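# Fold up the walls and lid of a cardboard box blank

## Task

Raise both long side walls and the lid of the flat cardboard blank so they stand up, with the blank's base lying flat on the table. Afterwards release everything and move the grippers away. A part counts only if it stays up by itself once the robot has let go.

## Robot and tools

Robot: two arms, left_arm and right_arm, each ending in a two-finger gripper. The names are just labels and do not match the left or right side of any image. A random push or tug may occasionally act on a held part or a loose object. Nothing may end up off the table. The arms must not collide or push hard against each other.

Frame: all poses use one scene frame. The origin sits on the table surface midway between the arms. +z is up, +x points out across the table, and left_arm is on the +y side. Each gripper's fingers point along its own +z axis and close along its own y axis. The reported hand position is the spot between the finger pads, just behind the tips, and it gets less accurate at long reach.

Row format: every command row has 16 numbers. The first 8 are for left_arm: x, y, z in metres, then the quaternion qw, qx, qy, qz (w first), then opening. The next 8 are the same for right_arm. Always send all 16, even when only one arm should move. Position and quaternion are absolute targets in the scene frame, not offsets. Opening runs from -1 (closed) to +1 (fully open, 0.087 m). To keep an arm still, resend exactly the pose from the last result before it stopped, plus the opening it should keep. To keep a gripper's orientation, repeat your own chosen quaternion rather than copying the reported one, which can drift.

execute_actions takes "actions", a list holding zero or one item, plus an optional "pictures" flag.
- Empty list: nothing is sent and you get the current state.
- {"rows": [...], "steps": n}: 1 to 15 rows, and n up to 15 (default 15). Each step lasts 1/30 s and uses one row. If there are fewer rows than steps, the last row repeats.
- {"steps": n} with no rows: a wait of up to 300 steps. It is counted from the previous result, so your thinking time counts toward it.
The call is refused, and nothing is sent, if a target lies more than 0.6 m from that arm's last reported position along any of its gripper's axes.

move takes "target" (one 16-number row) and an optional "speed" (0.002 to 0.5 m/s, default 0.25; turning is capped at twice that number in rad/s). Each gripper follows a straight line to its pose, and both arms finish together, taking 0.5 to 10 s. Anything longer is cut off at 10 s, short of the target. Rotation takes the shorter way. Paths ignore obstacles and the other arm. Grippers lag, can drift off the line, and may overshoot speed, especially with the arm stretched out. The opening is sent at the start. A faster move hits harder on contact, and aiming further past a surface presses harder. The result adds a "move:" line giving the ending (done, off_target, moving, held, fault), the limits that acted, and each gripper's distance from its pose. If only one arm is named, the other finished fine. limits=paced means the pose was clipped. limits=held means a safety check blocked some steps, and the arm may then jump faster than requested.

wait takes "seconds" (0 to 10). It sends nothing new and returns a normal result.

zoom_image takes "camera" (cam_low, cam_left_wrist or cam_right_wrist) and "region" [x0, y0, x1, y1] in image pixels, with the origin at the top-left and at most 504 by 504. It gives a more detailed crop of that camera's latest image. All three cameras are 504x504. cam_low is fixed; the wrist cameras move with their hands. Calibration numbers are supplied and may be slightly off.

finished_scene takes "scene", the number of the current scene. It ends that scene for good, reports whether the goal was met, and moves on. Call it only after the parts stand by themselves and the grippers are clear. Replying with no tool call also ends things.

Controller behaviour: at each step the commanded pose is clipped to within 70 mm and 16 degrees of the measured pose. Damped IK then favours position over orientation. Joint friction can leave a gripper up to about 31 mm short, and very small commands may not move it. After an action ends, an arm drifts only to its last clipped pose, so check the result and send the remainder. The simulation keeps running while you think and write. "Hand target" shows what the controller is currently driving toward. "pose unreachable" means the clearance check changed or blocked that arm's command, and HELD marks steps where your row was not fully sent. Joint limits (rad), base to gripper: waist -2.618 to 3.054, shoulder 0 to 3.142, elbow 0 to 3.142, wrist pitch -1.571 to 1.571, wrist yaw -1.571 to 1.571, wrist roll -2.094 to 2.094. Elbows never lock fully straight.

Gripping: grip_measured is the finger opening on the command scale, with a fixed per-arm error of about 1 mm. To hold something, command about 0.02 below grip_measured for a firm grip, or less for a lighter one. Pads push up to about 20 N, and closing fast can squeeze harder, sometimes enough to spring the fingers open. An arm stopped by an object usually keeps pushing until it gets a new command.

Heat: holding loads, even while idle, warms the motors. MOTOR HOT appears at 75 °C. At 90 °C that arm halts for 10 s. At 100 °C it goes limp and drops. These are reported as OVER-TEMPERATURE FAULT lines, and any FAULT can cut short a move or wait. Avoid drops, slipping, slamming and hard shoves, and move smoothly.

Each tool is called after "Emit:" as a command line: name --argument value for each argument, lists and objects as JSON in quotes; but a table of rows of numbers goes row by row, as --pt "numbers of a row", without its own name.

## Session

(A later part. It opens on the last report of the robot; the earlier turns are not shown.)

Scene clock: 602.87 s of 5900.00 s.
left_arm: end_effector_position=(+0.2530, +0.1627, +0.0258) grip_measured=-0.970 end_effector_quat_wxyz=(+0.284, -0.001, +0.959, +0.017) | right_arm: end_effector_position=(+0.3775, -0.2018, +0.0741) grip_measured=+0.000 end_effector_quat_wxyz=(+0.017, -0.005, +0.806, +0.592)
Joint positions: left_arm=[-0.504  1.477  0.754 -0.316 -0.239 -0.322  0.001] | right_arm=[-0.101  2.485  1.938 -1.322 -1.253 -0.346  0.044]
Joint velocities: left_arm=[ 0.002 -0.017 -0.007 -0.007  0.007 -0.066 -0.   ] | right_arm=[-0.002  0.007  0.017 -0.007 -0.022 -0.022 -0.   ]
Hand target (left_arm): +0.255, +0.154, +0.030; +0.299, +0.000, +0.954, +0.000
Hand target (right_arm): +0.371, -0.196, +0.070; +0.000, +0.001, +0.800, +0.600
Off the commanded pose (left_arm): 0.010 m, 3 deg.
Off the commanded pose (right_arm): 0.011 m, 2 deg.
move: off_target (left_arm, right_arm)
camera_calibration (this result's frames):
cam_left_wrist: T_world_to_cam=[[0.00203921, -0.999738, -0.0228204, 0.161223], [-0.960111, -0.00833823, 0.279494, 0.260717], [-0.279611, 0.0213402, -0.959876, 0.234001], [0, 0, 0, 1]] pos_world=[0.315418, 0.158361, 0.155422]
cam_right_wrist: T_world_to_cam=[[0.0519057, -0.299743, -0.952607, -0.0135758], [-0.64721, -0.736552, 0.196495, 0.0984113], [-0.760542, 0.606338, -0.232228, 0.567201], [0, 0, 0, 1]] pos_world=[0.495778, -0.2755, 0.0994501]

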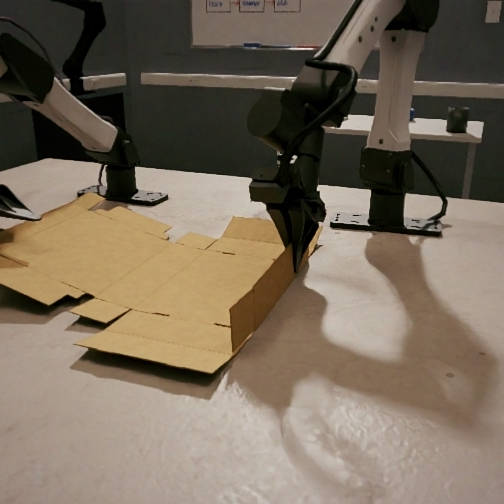

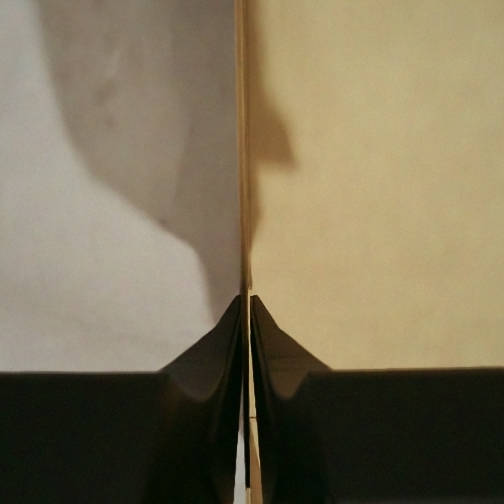

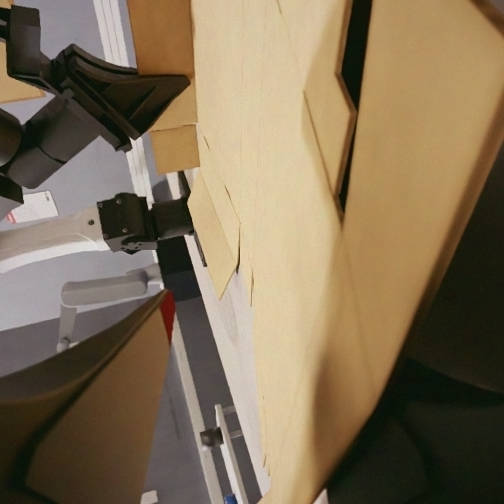

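Emit:
move --target '[0.255,0.154,0.03,0.3,0,0.954,0,-0.97,0.377,-0.2,0.065,0,0,0.8,0.6,-0.97]' --speed 0.03

Emit:
move --target '[0.255,0.154,0.03,0.3,0,0.954,0,-0.97,0.377,-0.175,0.105,0,0,0.866,0.5,-0.97]' --speed 0.04

Emit:
move --target '[0.255,0.154,0.03,0.3,0,0.954,0,-0.97,0.377,-0.13,0.155,0,0,0.94,0.342,-0.97]' --speed 0.04

Scene clock: 614.27 s of 5900.00 s.
left_arm: end_effector_position=(+0.2537, +0.1645, +0.0262) grip_measured=-0.970 end_effector_quat_wxyz=(+0.286, -0.002, +0.958, +0.022) | right_arm: end_effector_position=(+0.3761, -0.2021, +0.0627) grip_measured=-0.969 end_effector_quat_wxyz=(+0.005, -0.002, +0.805, +0.593)
Joint positions: left_arm=[-0.504  1.477  0.754 -0.316 -0.249 -0.322  0.001] | right_arm=[-0.101  2.524  1.955 -1.346 -1.251 -0.373  0.001]
Joint velocities: left_arm=[-0.002  0.002  0.002 -0.007  0.007  0.007 -0.001] | right_arm=[-0.012  0.012  0.022 -0.007 -0.022  0.007  0.001]
Hand target (left_arm): +0.255, +0.154, +0.030; +0.299, +0.000, +0.954, +0.000
Hand target (right_arm): +0.377, -0.200, +0.065; +0.001, +0.001, +0.800, +0.599
Off the commanded pose (left_arm): 0.011 m, 3 deg.
Off the commanded pose (right_arm): 0.003 m, 1 deg.
After step 90, 7.40 s passed at rest.
move: off_target (left_arm)
camera_calibration (this result's frames):
cam_left_wrist: T_world_to_cam=[[0.00756855, -0.999489, -0.0310413, 0.161711], [-0.961201, -0.0158316, 0.275394, 0.262936], [-0.275745, 0.0277526, -0.96083, 0.232482], [0, 0, 0, 1]] pos_world=[0.315616, 0.159339, 0.155984]
cam_right_wrist: T_world_to_cam=[[0.0341236, -0.296496, -0.954424, -0.0170574], [-0.636482, -0.742723, 0.207974, 0.0934835], [-0.770537, 0.600377, -0.214058, 0.565029], [0, 0, 0, 1]] pos_world=[0.495458, -0.274856, 0.0852272]

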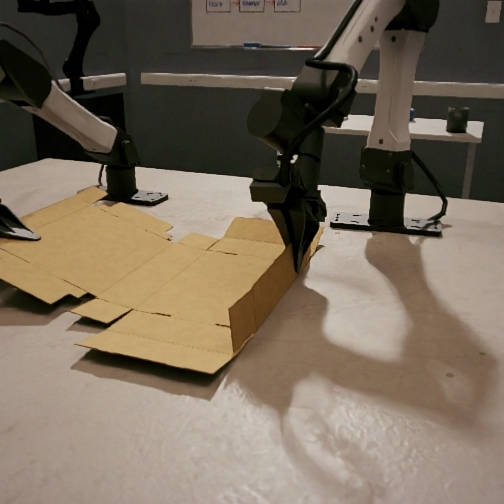

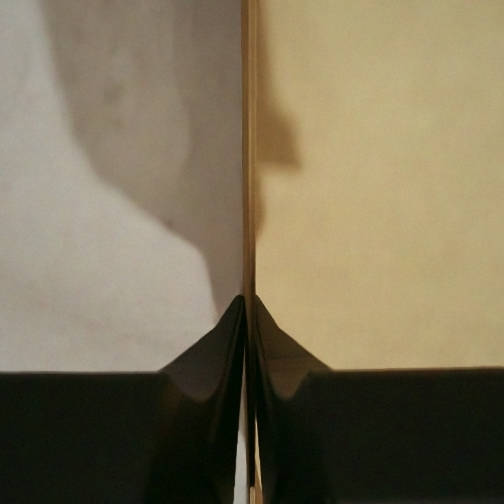

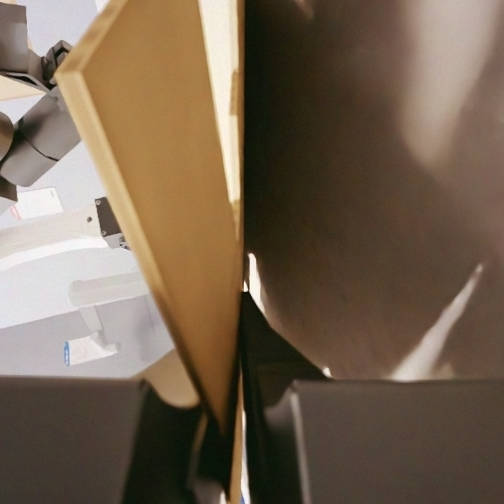

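Scene clock: 617.30 s of 5900.00 s.
left_arm: end_effector_position=(+0.2535, +0.1651, +0.0261) grip_measured=-0.970 end_effector_quat_wxyz=(+0.286, -0.003, +0.958, +0.024) | right_arm: end_effector_position=(+0.3796, -0.1859, +0.0947) grip_measured=-0.968 end_effector_quat_wxyz=(+0.004, +0.003, +0.867, +0.498)
Joint positions: left_arm=[-0.504  1.477  0.754 -0.318 -0.252 -0.322  0.001] | right_arm=[-0.029  2.351  1.935 -1.217 -1.043 -0.077  0.001]
Joint velocities: left_arm=[-0.007  0.002  0.002 -0.007 -0.037 -0.037 -0.   ] | right_arm=[ 0.012  0.002 -0.012  0.037 -0.051 -0.051  0.   ]
Hand target (left_arm): +0.255, +0.154, +0.030; +0.299, +0.000, +0.954, +0.000
Hand target (right_arm): +0.376, -0.175, +0.105; -0.001, -0.001, +0.866, +0.501
Off the commanded pose (left_arm): 0.012 m, 3 deg.
Off the commanded pose (right_arm): 0.015 m, 1 deg.
move: off_target (left_arm, right_arm)
camera_calibration (this result's frames):
cam_left_wrist: T_world_to_cam=[[0.00908908, -0.999374, -0.0342005, 0.162063], [-0.96096, -0.0181881, 0.27609, 0.263034], [-0.276539, 0.0303559, -0.960523, 0.232066], [0, 0, 0, 1]] pos_world=[0.315467, 0.159701, 0.155826]
cam_right_wrist: T_world_to_cam=[[0.0238052, -0.503465, -0.863688, -0.0249475], [-0.638582, -0.67237, 0.37434, 0.0991329], [-0.769185, 0.542624, -0.33751, 0.565332], [0, 0, 0, 1]] pos_world=[0.498743, -0.252669, 0.132149]

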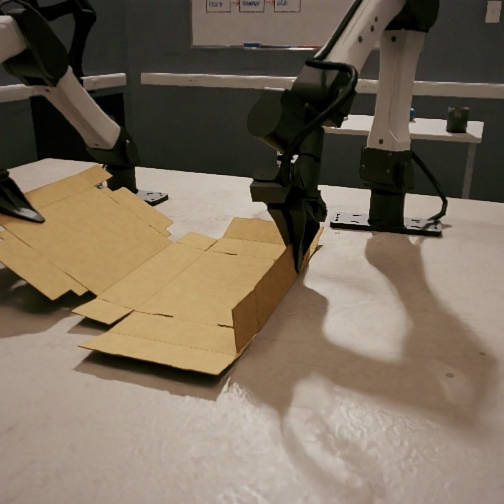

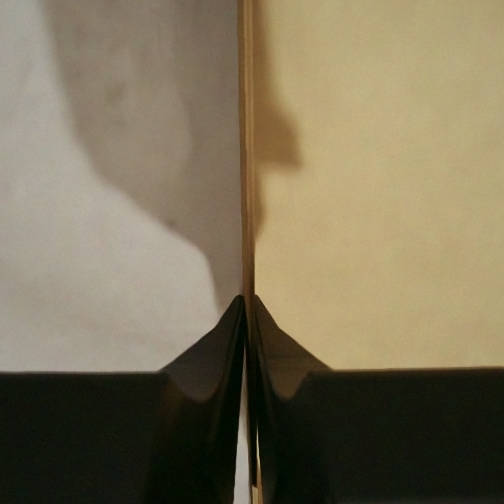

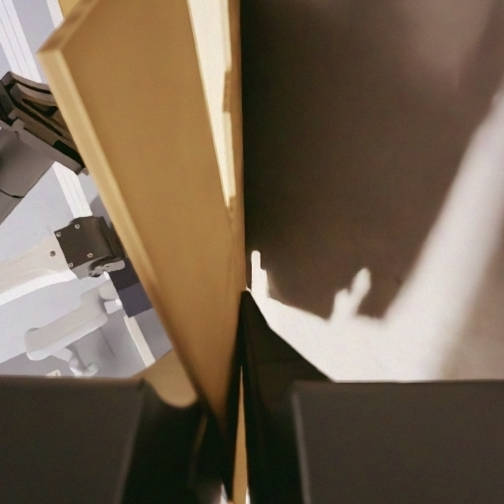

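Scene clock: 621.93 s of 5900.00 s.
left_arm: end_effector_position=(+0.2531, +0.1681, +0.0260) grip_measured=-0.970 end_effector_quat_wxyz=(+0.286, -0.004, +0.958, +0.032) | right_arm: end_effector_position=(+0.3793, -0.1402, +0.1530) grip_measured=-0.968 end_effector_quat_wxyz=(+0.012, -0.004, +0.942, +0.335)
Joint positions: left_arm=[-0.504  1.477  0.754 -0.323 -0.267 -0.322  0.001] | right_arm=[ 0.164  2.289  2.253 -1.391 -0.672  0.188  0.001]
Joint velocities: left_arm=[ 0.017  0.007 -0.012  0.022  0.037  0.037  0.   ] | right_arm=[-0.002  0.007  0.002 -0.007 -0.007 -0.051  0.001]
Hand target (left_arm): +0.254, +0.154, +0.030; +0.299, +0.001, +0.954, +0.000
Hand target (right_arm): +0.377, -0.130, +0.155; +0.000, -0.000, +0.940, +0.342
Off the commanded pose (left_arm): 0.015 m, 4 deg.
Off the commanded pose (right_arm): 0.011 m, 2 deg.
move: off_target (left_arm, right_arm)
camera_calibration (this result's frames):
cam_left_wrist: T_world_to_cam=[[0.0165714, -0.998705, -0.048106, 0.163362], [-0.960748, -0.0292301, 0.275877, 0.264517], [-0.276926, 0.0416461, -0.959988, 0.229985], [0, 0, 0, 1]] pos_world=[0.315116, 0.161305, 0.155667]
cam_right_wrist: T_world_to_cam=[[0.04096, -0.77494, -0.630706, -0.0317776], [-0.647108, -0.501537, 0.574206, 0.104522], [-0.761298, 0.384615, -0.522013, 0.563127], [0, 0, 0, 1]] pos_world=[0.497646, -0.188792, 0.2139]

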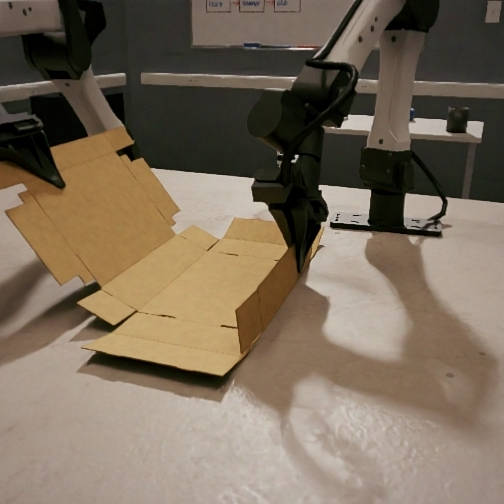

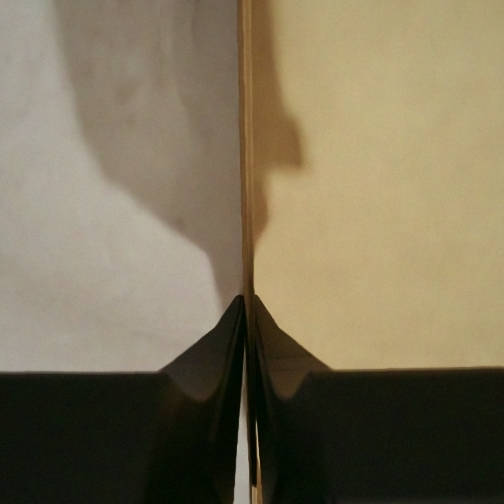

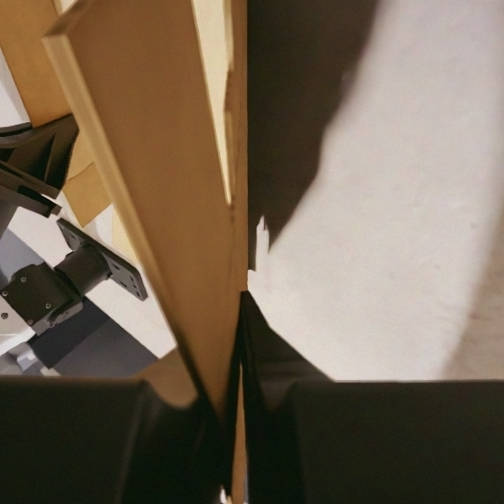

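Emit:
move --target '[0.255,0.154,0.03,0.3,0,0.954,0,-0.97,0.377,-0.135,0.16,0,0,0.895,0.446,-0.97]' --speed 0.03

Emit:
move --target '[0.255,0.154,0.03,0.3,0,0.954,0,-0.97,0.377,-0.085,0.185,0,0,0.93,0.37,-0.97]' --speed 0.03

Scene clock: 635.37 s of 5900.00 s.
left_arm: end_effector_position=(+0.2532, +0.1689, +0.0261) grip_measured=-0.970 end_effector_quat_wxyz=(+0.286, -0.005, +0.957, +0.034) | right_arm: end_effector_position=(+0.3816, -0.1454, +0.1504) grip_measured=-0.967 end_effector_quat_wxyz=(+0.009, -0.008, +0.911, +0.412)
Joint positions: left_arm=[-0.504  1.477  0.754 -0.323 -0.272 -0.322  0.001] | right_arm=[ 0.106  2.289  2.163 -1.331 -0.844  0.121  0.001]
Joint velocities: left_arm=[-0.022 -0.012 -0.012  0.007 -0.007 -0.022  0.   ] | right_arm=[ 0.007 -0.002  0.002  0.022 -0.007  0.022 -0.001]
Hand target (left_arm): +0.254, +0.154, +0.031; +0.299, +0.001, +0.954, +0.001
Hand target (right_arm): +0.377, -0.136, +0.160; -0.002, -0.001, +0.896, +0.445
Off the commanded pose (left_arm): 0.016 m, 4 deg.
Off the commanded pose (right_arm): 0.015 m, 5 deg.
After step 90, 6.17 s passed at rest.
move: off_target (left_arm, right_arm)
camera_calibration (this result's frames):
cam_left_wrist: T_world_to_cam=[[0.0191168, -0.998454, -0.052198, 0.163643], [-0.961017, -0.0327527, 0.274541, 0.265364], [-0.275826, 0.0449148, -0.960158, 0.229275], [0, 0, 0, 1]] pos_world=[0.315131, 0.161783, 0.155829]
cam_right_wrist: T_world_to_cam=[[0.0472244, -0.660013, -0.749768, -0.00532878], [-0.637826, -0.597583, 0.485873, 0.10071], [-0.768731, 0.455276, -0.449194, 0.56764], [0, 0, 0, 1]] pos_world=[0.50085, -0.201767, 0.202053]

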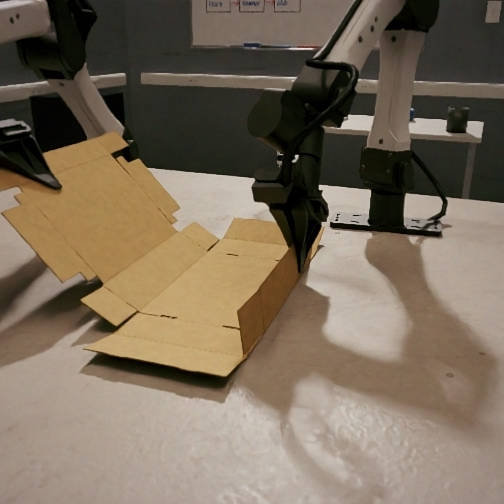

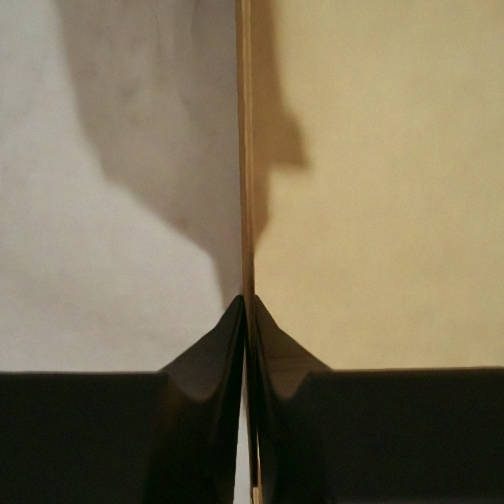

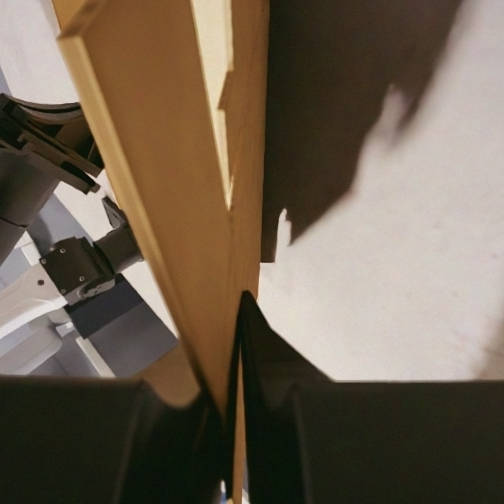

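Scene clock: 637.97 s of 5900.00 s.
left_arm: end_effector_position=(+0.2531, +0.1725, +0.0263) grip_measured=-0.970 end_effector_quat_wxyz=(+0.287, -0.007, +0.957, +0.044) | right_arm: end_effector_position=(+0.3789, -0.1103, +0.1784) grip_measured=-0.965 end_effector_quat_wxyz=(+0.017, -0.007, +0.942, +0.334)
Joint positions: left_arm=[-0.504  1.477  0.754 -0.328 -0.291 -0.321  0.001] | right_arm=[ 0.23   2.335  2.436 -1.469 -0.656  0.267  0.002]
Joint velocities: left_arm=[-0.012  0.012 -0.012 -0.095 -0.037  0.037 -0.001] | right_arm=[-0.027  0.012  0.037 -0.022 -0.051  0.007  0.001]
Hand target (left_arm): +0.254, +0.154, +0.031; +0.299, +0.001, +0.954, +0.001
Hand target (right_arm): +0.376, -0.087, +0.185; +0.000, -0.001, +0.929, +0.369
Off the commanded pose (left_arm): 0.019 m, 5 deg.
Off the commanded pose (right_arm): 0.026 m, 5 deg.
move: off_target (left_arm, right_arm)
camera_calibration (this result's frames):
cam_left_wrist: T_world_to_cam=[[0.0284172, -0.997187, -0.0693616, 0.165118], [-0.961183, -0.0463106, 0.271998, 0.267805], [-0.274445, 0.0589398, -0.959795, 0.2265], [0, 0, 0, 1]] pos_world=[0.314879, 0.163706, 0.156004]
cam_right_wrist: T_world_to_cam=[[0.0488464, -0.776372, -0.62838, 0.00381773], [-0.651967, -0.501398, 0.568805, 0.107489], [-0.756672, 0.381899, -0.53066, 0.564021], [0, 0, 0, 1]] pos_world=[0.496672, -0.15854, 0.240562]

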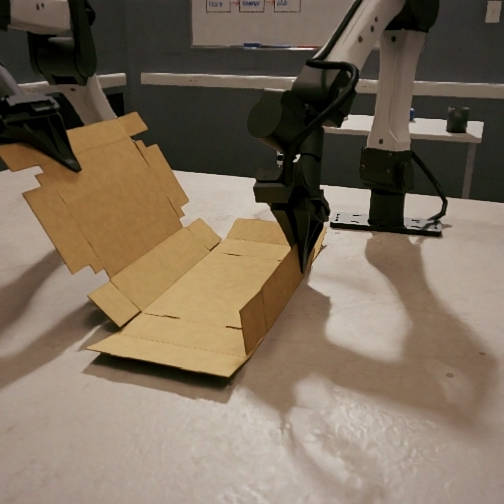

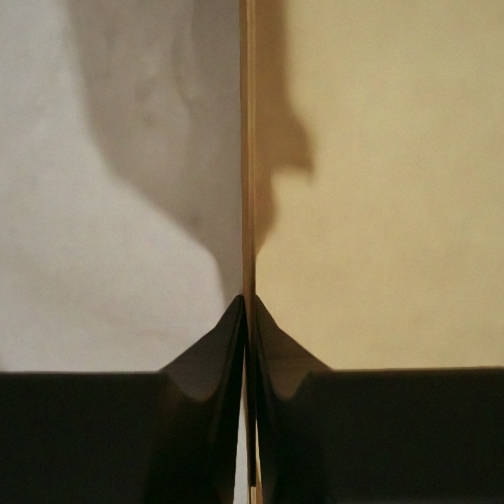

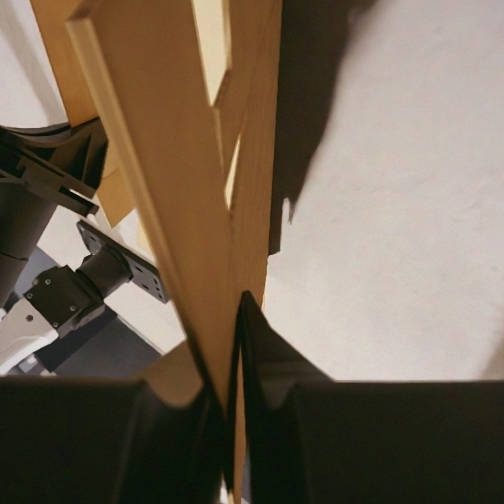

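Emit:
move --target '[0.255,0.15,0.03,0.3,0,0.954,0,-0.97,0.377,-0.02,0.228,0,0,0.975,0.22,-0.97]' --speed 0.04

Emit:
move --target '[0.255,0.15,0.03,0.3,0,0.954,0,-0.97,0.377,0.06,0.215,0.05,0,0.995,0.08,-0.97]' --speed 0.04

Scene clock: 652.93 s of 5900.00 s.
left_arm: end_effector_position=(+0.2526, +0.1768, +0.0264) grip_measured=-0.970 end_effector_quat_wxyz=(+0.287, -0.009, +0.956, +0.055) | right_arm: end_effector_position=(+0.3794, -0.0524, +0.2035) grip_measured=-0.910 end_effector_quat_wxyz=(+0.094, +0.023, +0.967, +0.234)
Joint positions: left_arm=[-0.504  1.477  0.754 -0.335 -0.313 -0.32   0.001] | right_arm=[ 0.43   2.44   2.828 -1.57  -0.34   0.529  0.004]
Joint velocities: left_arm=[ 0.002  0.002  0.007 -0.022  0.051  0.037  0.001] | right_arm=[-0.007  0.012 -0.007 -0.007 -0.007  0.066 -0.   ]
Hand target (left_arm): +0.254, +0.151, +0.031; +0.298, +0.001, +0.954, +0.001
Hand target (right_arm): +0.374, -0.023, +0.228; +0.104, +0.025, +0.952, +0.288
Off the commanded pose (left_arm): 0.027 m, 7 deg.
Off the commanded pose (right_arm): 0.041 m, 11 deg.
elbow stopped short (right arm): the move would have taken joint 3 (elbow) straighter than the controller allows; a more bent joint 3 avoids this.
After step 90, 8.77 s passed at rest.
move: off_target (left_arm, right_arm)
camera_calibration (this result's frames):
cam_left_wrist: T_world_to_cam=[[0.0385116, -0.995203, -0.0899362, 0.167055], [-0.960721, -0.0616301, 0.270587, 0.27006], [-0.274831, 0.0759829, -0.958485, 0.223261], [0, 0, 0, 1]] pos_world=[0.314378, 0.165934, 0.155942]
cam_right_wrist: T_world_to_cam=[[0.0231903, -0.891204, -0.453009, 0.0325929], [-0.769553, -0.305162, 0.56095, 0.179124], [-0.638162, 0.335606, -0.692905, 0.541203], [0, 0, 0, 1]] pos_world=[0.482465, -0.0979221, 0.289288]

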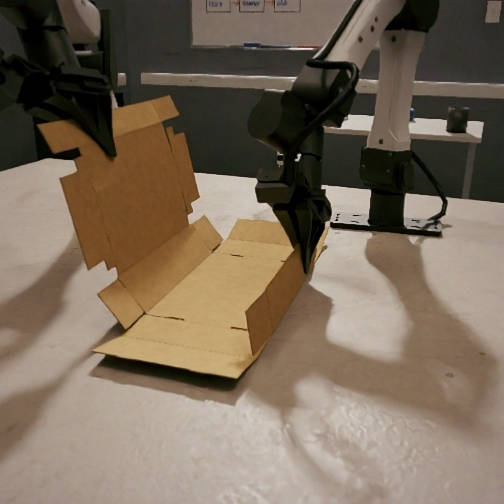

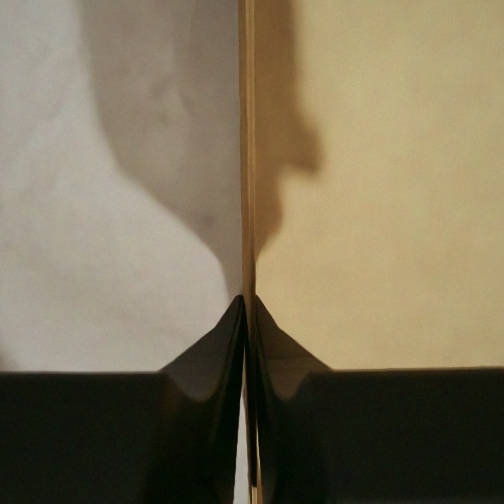

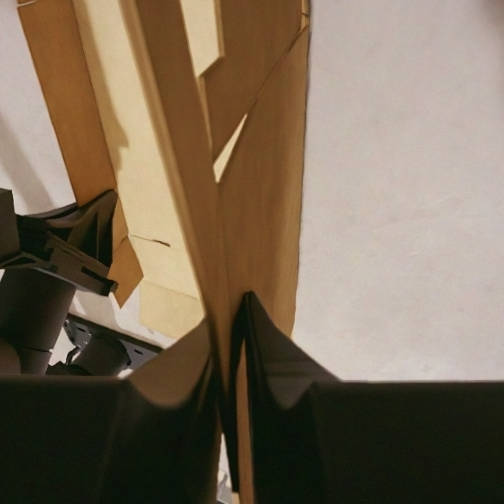

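Scene clock: 657.37 s of 5900.00 s.
left_arm: end_effector_position=(+0.2477, +0.1853, +0.0253) grip_measured=-0.969 end_effector_quat_wxyz=(+0.279, -0.009, +0.957, +0.076) | right_arm: end_effector_position=(+0.3730, +0.0124, +0.2001) grip_measured=-0.826 end_effector_quat_wxyz=(+0.220, +0.007, +0.966, +0.134)
Joint positions: left_arm=[-0.503  1.477  0.754 -0.365 -0.346 -0.317  0.001] | right_arm=[ 0.675  2.44   2.838 -1.451  0.06   0.657  0.008]
Joint velocities: left_arm=[-0.012 -0.002  0.012 -0.022 -0.007  0.007  0.   ] | right_arm=[ 0.002 -0.002  0.007  0.066 -0.007 -0.007  0.001]
Hand target (left_arm): +0.253, +0.152, +0.033; +0.298, +0.002, +0.955, +0.003
Hand target (right_arm): +0.373, +0.054, +0.216; +0.235, +0.010, +0.950, +0.208
Off the commanded pose (left_arm): 0.036 m, 9 deg.
Off the commanded pose (right_arm): 0.050 m, 21 deg; orientation clipped at the last step of the last action.
elbow stopped short (right arm): the move would have taken joint 3 (elbow) straighter than the controller allows; a more bent joint 3 avoids this.
move: off_target (left_arm, right_arm); limits=paced
camera_calibration (this result's frames):
cam_left_wrist: T_world_to_cam=[[0.0508055, -0.990218, -0.129947, 0.172654], [-0.954902, -0.0862774, 0.28411, 0.268956], [-0.292542, 0.109652, -0.949945, 0.218098], [0, 0, 0, 1]] pos_world=[0.311858, 0.170255, 0.153204]
cam_right_wrist: T_world_to_cam=[[0.0666759, -0.965852, -0.25037, 0.0331106], [-0.901014, -0.16608, 0.400738, 0.275163], [-0.428635, 0.198867, -0.881319, 0.474294], [0, 0, 0, 1]] pos_world=[0.449017, -0.0166426, 0.316026]

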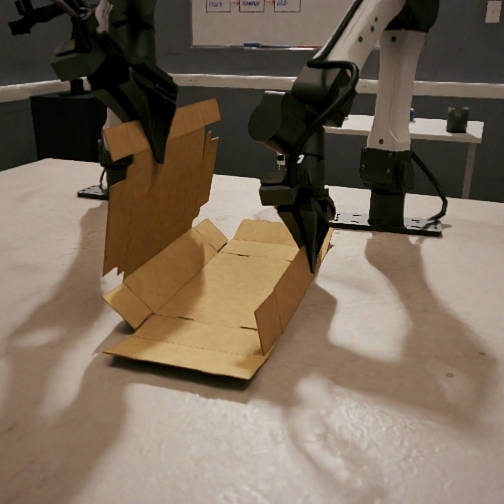

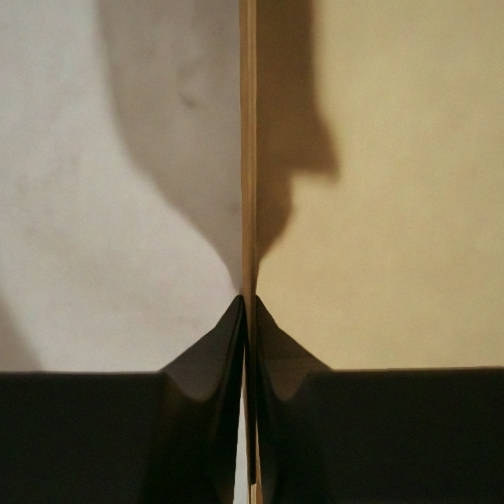

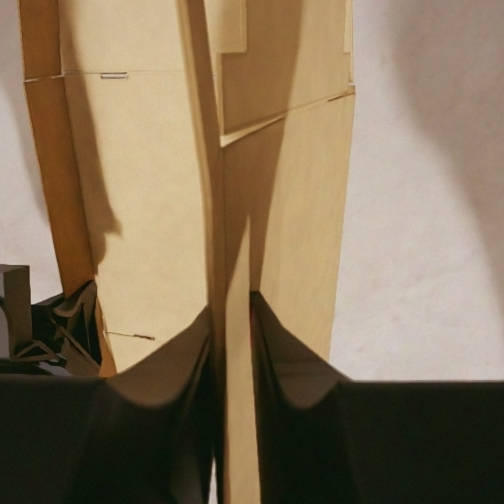

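Emit:
move --target '[0.248,0.185,0.025,0.28,0,0.957,0.07,-0.3,0.373,0.012,0.195,0.22,0,0.966,0.134,-0.97]' --speed 0.04

Emit:
move --target '[0.2,0.17,0.2,0.3,0,0.954,0,-0.3,0.373,0.012,0.195,0.22,0,0.966,0.134,-0.97]' --speed 0.1

Emit:
move --target '[0.19,0.04,0.3,0.3,0,0.945,-0.1,-0.1,0.373,0.012,0.195,0.22,0,0.966,0.134,-0.97]' --speed 0.1

Scene clock: 687.63 s of 5900.00 s.
left_arm: end_effector_position=(+0.2431, +0.1919, +0.0244) grip_measured=-0.300 end_effector_quat_wxyz=(+0.270, -0.001, +0.959, +0.092) | right_arm: end_effector_position=(+0.3774, -0.0065, +0.1964) grip_measured=-0.961 end_effector_quat_wxyz=(+0.230, -0.006, +0.969, +0.093)
Joint positions: left_arm=[-0.502  1.477  0.754 -0.39  -0.366 -0.298  0.031] | right_arm=[ 0.666  2.44   2.838 -1.481  0.123  0.605  0.002]
Joint velocities: left_arm=[-0.022 -0.002  0.012  0.037  0.007 -0.007  0.   ] | right_arm=[ 0.002  0.007 -0.012  0.022  0.007 -0.037 -0.001]
Hand target (left_arm): +0.248, +0.185, +0.025; +0.280, +0.000, +0.957, +0.071
Hand target (right_arm): +0.373, +0.012, +0.196; +0.215, -0.001, +0.968, +0.129
Off the commanded pose (left_arm): 0.009 m, 3 deg.
Off the commanded pose (right_arm): 0.019 m, 5 deg.
After step 90, 26.57 s passed at rest.
move: off_target (left_arm, right_arm)
camera_calibration (this result's frames):
cam_left_wrist: T_world_to_cam=[[0.0421378, -0.985183, -0.166252, 0.181331], [-0.949616, -0.091217, 0.29985, 0.264659], [-0.310572, 0.145241, -0.939388, 0.212482], [0, 0, 0, 1]] pos_world=[0.309674, 0.171925, 0.150391]
cam_right_wrist: T_world_to_cam=[[0.0762119, -0.983156, -0.166119, -0.00658274], [-0.908584, -0.137098, 0.394562, 0.281727], [-0.410691, 0.120863, -0.903729, 0.473795], [0, 0, 0, 1]] pos_world=[0.451058, -0.0251117, 0.31593]

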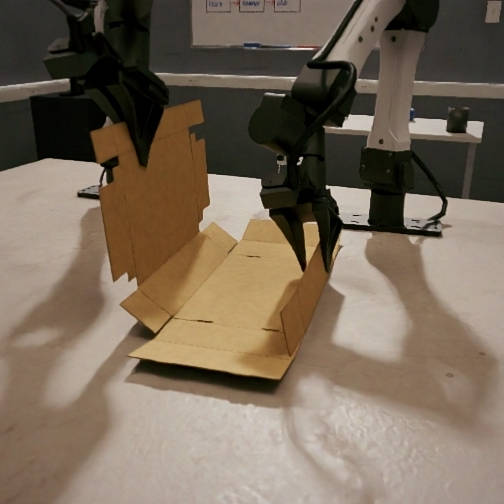

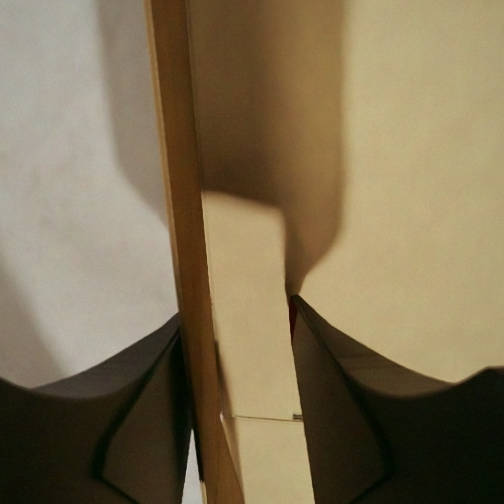

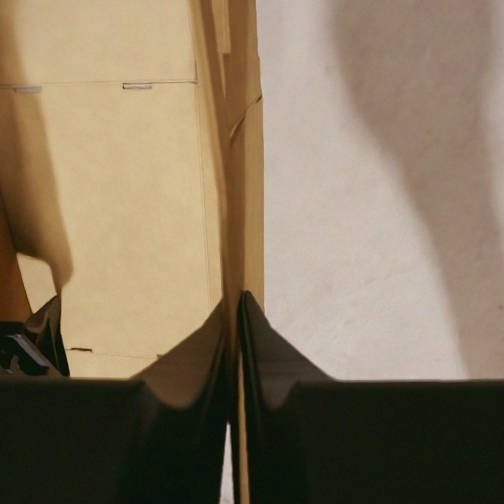

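Scene clock: 690.03 s of 5900.00 s.
left_arm: end_effector_position=(+0.1980, +0.1760, +0.1890) grip_measured=-0.300 end_effector_quat_wxyz=(+0.290, +0.001, +0.957, +0.011) | right_arm: end_effector_position=(+0.3769, +0.0076, +0.2001) grip_measured=-0.968 end_effector_quat_wxyz=(+0.224, +0.000, +0.966, +0.130)
Joint positions: left_arm=[-0.539  1.165  1.187 -1.052 -0.247 -0.349  0.031] | right_arm=[ 0.665  2.44   2.838 -1.449  0.062  0.632  0.001]
Joint velocities: left_arm=[-0.002  0.012 -0.007  0.037 -0.022  0.095  0.   ] | right_arm=[-0.002  0.007 -0.002  0.037  0.037 -0.022  0.   ]
Hand target (left_arm): +0.196, +0.172, +0.200; +0.300, +0.001, +0.954, -0.000
Hand target (right_arm): +0.373, +0.012, +0.195; +0.216, -0.000, +0.967, +0.131
Off the commanded pose (left_arm): 0.013 m, 2 deg.
Off the commanded pose (right_arm): 0.008 m, 1 deg.
move: off_target (left_arm)
camera_calibration (this result's frames):
cam_left_wrist: T_world_to_cam=[[-0.0050861, -0.999931, -0.0106275, 0.177437], [-0.963288, 0.00204643, 0.268464, 0.16334], [-0.268423, 0.0116027, -0.963231, 0.375096], [0, 0, 0, 1]] pos_world=[0.25893, 0.172738, 0.319339]
cam_right_wrist: T_world_to_cam=[[0.0794801, -0.967665, -0.239391, 0.0212099], [-0.902998, -0.171612, 0.393884, 0.280081], [-0.42223, 0.184864, -0.887438, 0.475811], [0, 0, 0, 1]] pos_world=[0.452129, -0.019371, 0.317011]

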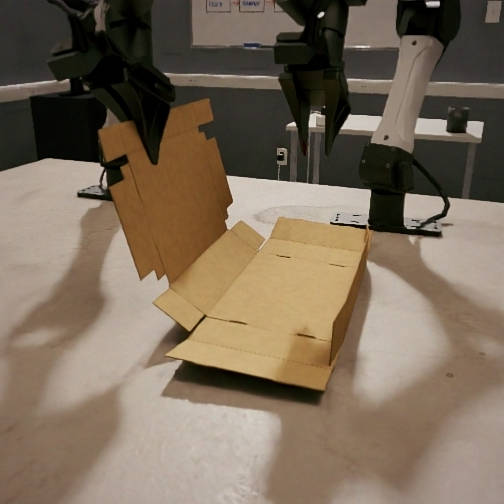

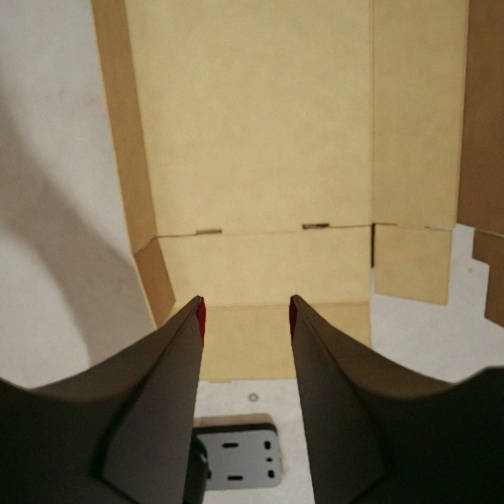

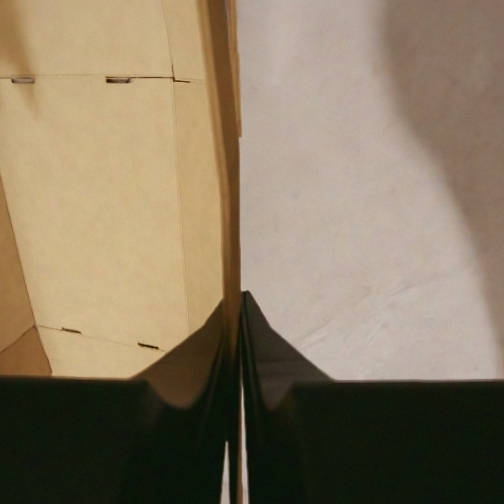

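Scene clock: 692.30 s of 5900.00 s.
left_arm: end_effector_position=(+0.1871, +0.0462, +0.2990) grip_measured=-0.100 end_effector_quat_wxyz=(+0.300, +0.001, +0.948, -0.104) | right_arm: end_effector_position=(+0.3769, +0.0077, +0.2001) grip_measured=-0.968 end_effector_quat_wxyz=(+0.224, +0.001, +0.966, +0.130)
Joint positions: left_arm=[-0.913  1.464  1.852 -1.364 -0.271 -0.709  0.039] | right_arm=[ 0.665  2.44   2.838 -1.449  0.062  0.633  0.001]
Joint velocities: left_arm=[-0.007  0.007  0.017 -0.022  0.066 -0.007  0.001] | right_arm=[-0.012  0.012  0.007 -0.051  0.007  0.081 -0.001]
Hand target (left_arm): +0.187, +0.043, +0.301; +0.299, -0.000, +0.949, -0.102
Hand target (right_arm): +0.373, +0.012, +0.195; +0.216, -0.000, +0.968, +0.131
Off the commanded pose (left_arm): 0.007 m, 0 deg.
Off the commanded pose (right_arm): 0.008 m, 1 deg.
move: done
camera_calibration (this result's frames):
cam_left_wrist: T_world_to_cam=[[-0.0731582, -0.975893, 0.205622, -0.00425709], [-0.965343, 0.121081, 0.231196, 0.129509], [-0.25052, -0.181582, -0.95093, 0.481523], [0, 0, 0, 1]] pos_world=[0.245341, 0.0676004, 0.428828]
cam_right_wrist: T_world_to_cam=[[0.0787951, -0.967638, -0.239726, 0.0215667], [-0.903036, -0.171146, 0.394, 0.280069], [-0.422277, 0.185436, -0.887297, 0.475797], [0, 0, 0, 1]] pos_world=[0.452131, -0.0194286, 0.316996]

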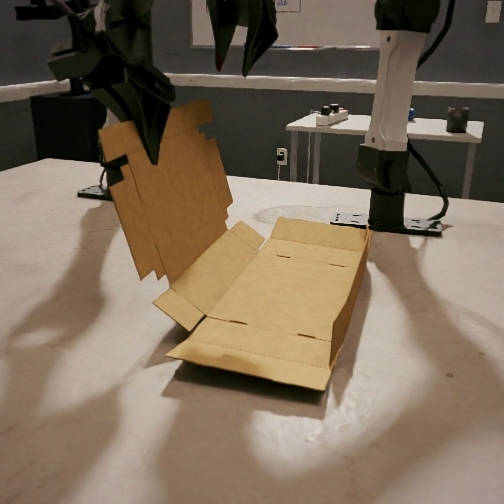

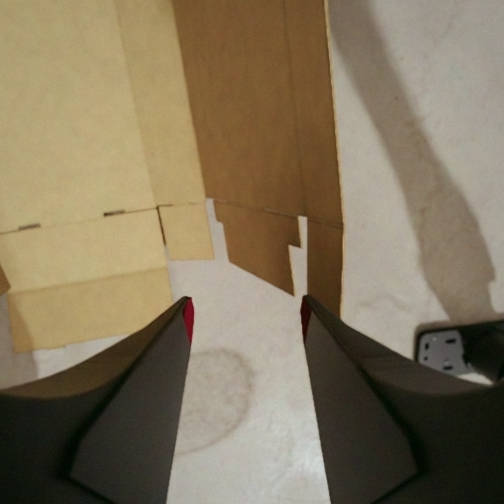

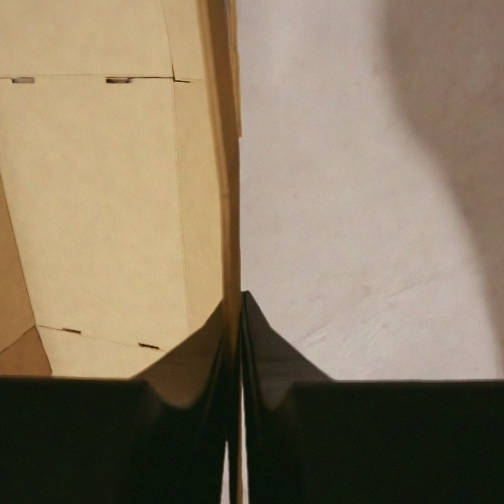

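Emit:
move --target '[0.2,0.15,0.25,0.3,0,0.954,0,0.2,0.4,-0.12,0.13,0,0,0.9,0.43,-0.97]' --speed 0.08

Emit:
move --target '[0.2,0.15,0.25,0.3,0,0.954,0,0.2,0.42,-0.2,0.055,0,0,0.8,0.6,-0.97]' --speed 0.08

Emit:
move --target '[0.25,0.165,0.1,0.3,0,0.954,0,0.2,0.42,-0.2,0.055,0,0,0.8,0.6,-0.97]' --speed 0.12

Scene clock: 732.23 s of 5900.00 s.
left_arm: end_effector_position=(+0.1998, +0.1440, +0.2475) grip_measured=+0.200 end_effector_quat_wxyz=(+0.289, +0.003, +0.957, +0.002) | right_arm: end_effector_position=(+0.3979, -0.1164, +0.1292) grip_measured=-0.968 end_effector_quat_wxyz=(+0.008, -0.005, +0.903, +0.429)
Joint positions: left_arm=[-0.659  1.305  1.529 -1.278 -0.29  -0.456  0.052] | right_arm=[ 0.155  2.353  2.164 -1.199 -0.873  0.212  0.001]
Joint velocities: left_arm=[0.002 0.012 0.012 0.022 0.007 0.066 0.001] | right_arm=[ 0.007 -0.007 -0.012 -0.125 -0.066  0.037 -0.   ]
Hand target (left_arm): +0.202, +0.148, +0.249; +0.302, -0.000, +0.953, +0.001
Hand target (right_arm): +0.398, -0.119, +0.131; +0.002, +0.001, +0.902, +0.431
Off the commanded pose (left_arm): 0.007 m, 1 deg.
Off the commanded pose (right_arm): 0.004 m, 1 deg.
After step 90, 31.67 s passed at rest.
move: done
camera_calibration (this result's frames):
cam_left_wrist: T_world_to_cam=[[-0.0140912, -0.99989, 0.00457427, 0.144099], [-0.962542, 0.0148034, 0.27073, 0.146783], [-0.270768, -0.000588009, -0.962645, 0.434408], [0, 0, 0, 1]] pos_world=[0.260939, 0.142166, 0.377783]
cam_right_wrist: T_world_to_cam=[[0.0402516, -0.631942, -0.77397, 0.00630914], [-0.639351, -0.611555, 0.46608, 0.140259], [-0.767861, 0.476078, -0.428649, 0.556844], [0, 0, 0, 1]] pos_world=[0.516999, -0.175338, 0.178202]

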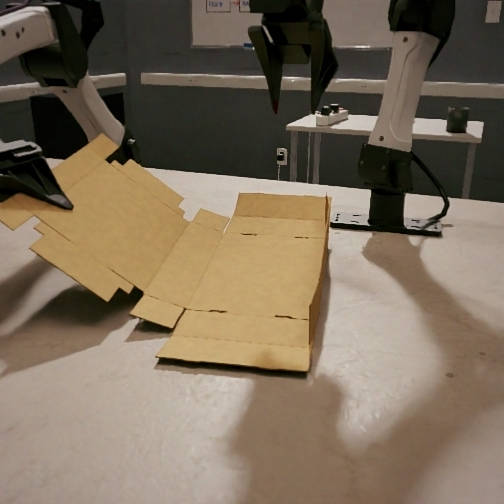

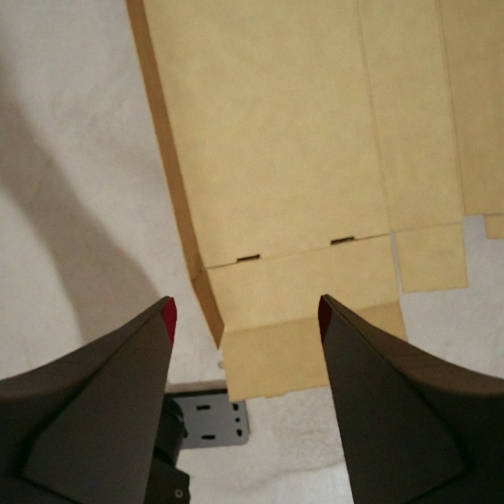

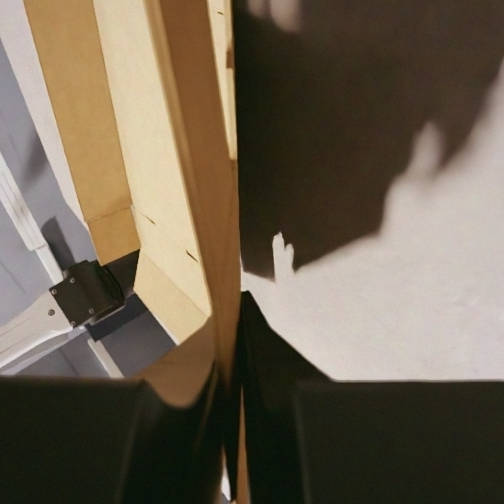

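Scene clock: 735.33 s of 5900.00 s.
left_arm: end_effector_position=(+0.2005, +0.1457, +0.2476) grip_measured=+0.200 end_effector_quat_wxyz=(+0.289, +0.003, +0.957, +0.004) | right_arm: end_effector_position=(+0.4208, -0.1957, +0.0565) grip_measured=-0.968 end_effector_quat_wxyz=(+0.007, -0.006, +0.800, +0.600)
Joint positions: left_arm=[-0.653  1.305  1.529 -1.277 -0.29  -0.451  0.052] | right_arm=[-0.078  2.763  2.387 -1.499 -1.274 -0.336  0.001]
Joint velocities: left_arm=[-0.002 -0.002  0.002 -0.037 -0.095 -0.022  0.   ] | right_arm=[ 0.007  0.012  0.017 -0.037  0.007 -0.037  0.   ]
Hand target (left_arm): +0.200, +0.150, +0.250; +0.300, +0.000, +0.954, +0.000
Hand target (right_arm): +0.421, -0.200, +0.056; +0.003, +0.002, +0.801, +0.599
Off the commanded pose (left_arm): 0.005 m, 1 deg.
Off the commanded pose (right_arm): 0.005 m, 1 deg.
move: done
camera_calibration (this result's frames):
cam_left_wrist: T_world_to_cam=[[-0.012755, -0.999917, 0.00159924, 0.146272], [-0.962643, 0.0127121, 0.270476, 0.147844], [-0.270474, 0.00191042, -0.962725, 0.43424], [0, 0, 0, 1]] pos_world=[0.261638, 0.143551, 0.377832]
cam_right_wrist: T_world_to_cam=[[0.0424758, -0.279331, -0.959255, -0.022436], [-0.63494, -0.748847, 0.189946, 0.127106], [-0.771393, 0.601001, -0.209166, 0.594515], [0, 0, 0, 1]] pos_world=[0.540262, -0.268388, 0.0786874]

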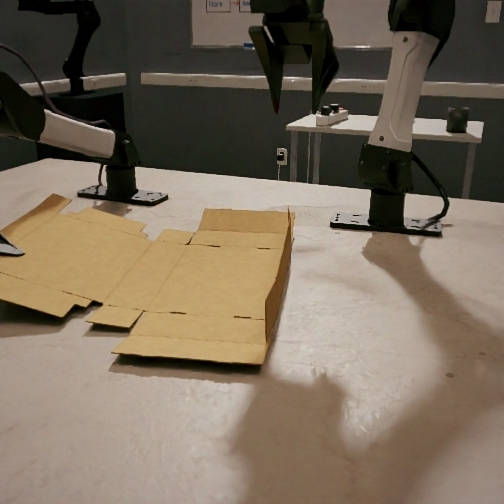

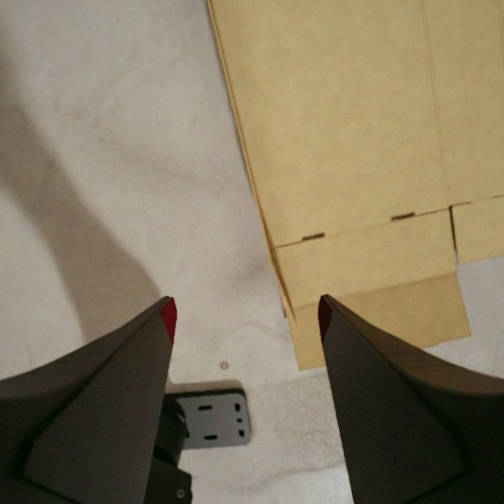

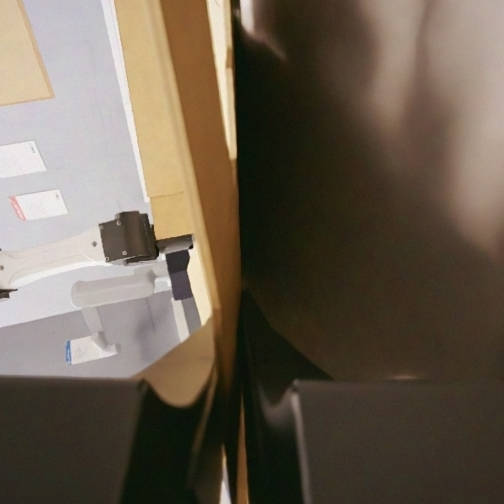

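Scene clock: 737.30 s of 5900.00 s.
left_arm: end_effector_position=(+0.2514, +0.1603, +0.1091) grip_measured=+0.200 end_effector_quat_wxyz=(+0.305, -0.000, +0.952, -0.001) | right_arm: end_effector_position=(+0.4192, -0.1956, +0.0572) grip_measured=-0.968 end_effector_quat_wxyz=(+0.006, -0.006, +0.799, +0.601)
Joint positions: left_arm=[-0.502  1.323  0.957 -0.62  -0.218 -0.318  0.052] | right_arm=[-0.078  2.764  2.388 -1.513 -1.275 -0.349  0.001]
Joint velocities: left_arm=[ 0.002 -0.017 -0.022  0.037 -0.11  -0.022  0.001] | right_arm=[-0.002 -0.012 -0.002 -0.037 -0.007  0.022  0.001]
Hand target (left_arm): +0.253, +0.163, +0.101; +0.301, +0.000, +0.954, +0.001
Hand target (right_arm): +0.420, -0.200, +0.055; +0.001, +0.001, +0.800, +0.600
Off the commanded pose (left_arm): 0.010 m, 1 deg.
Off the commanded pose (right_arm): 0.005 m, 1 deg.
move: done
camera_calibration (this result's frames):
cam_left_wrist: T_world_to_cam=[[-0.00956023, -0.99989, 0.0112971, 0.159929], [-0.971195, 0.0119747, 0.237985, 0.239903], [-0.238094, -0.00869646, -0.971203, 0.30911], [0, 0, 0, 1]] pos_world=[0.308119, 0.159726, 0.241309]
cam_right_wrist: T_world_to_cam=[[0.0419556, -0.27689, -0.959985, -0.0209468], [-0.632218, -0.751363, 0.189086, 0.124448], [-0.773654, 0.598987, -0.206578, 0.593804], [0, 0, 0, 1]] pos_world=[0.538956, -0.267975, 0.0790271]

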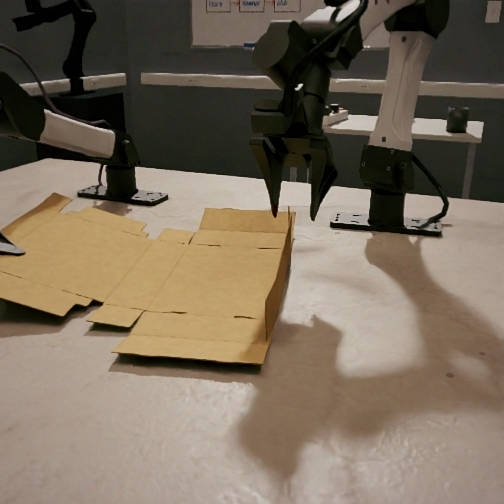

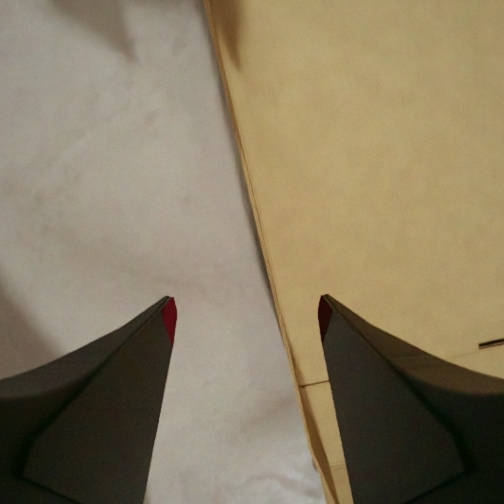

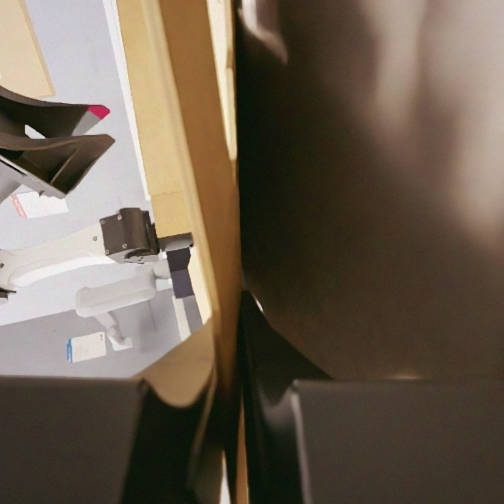

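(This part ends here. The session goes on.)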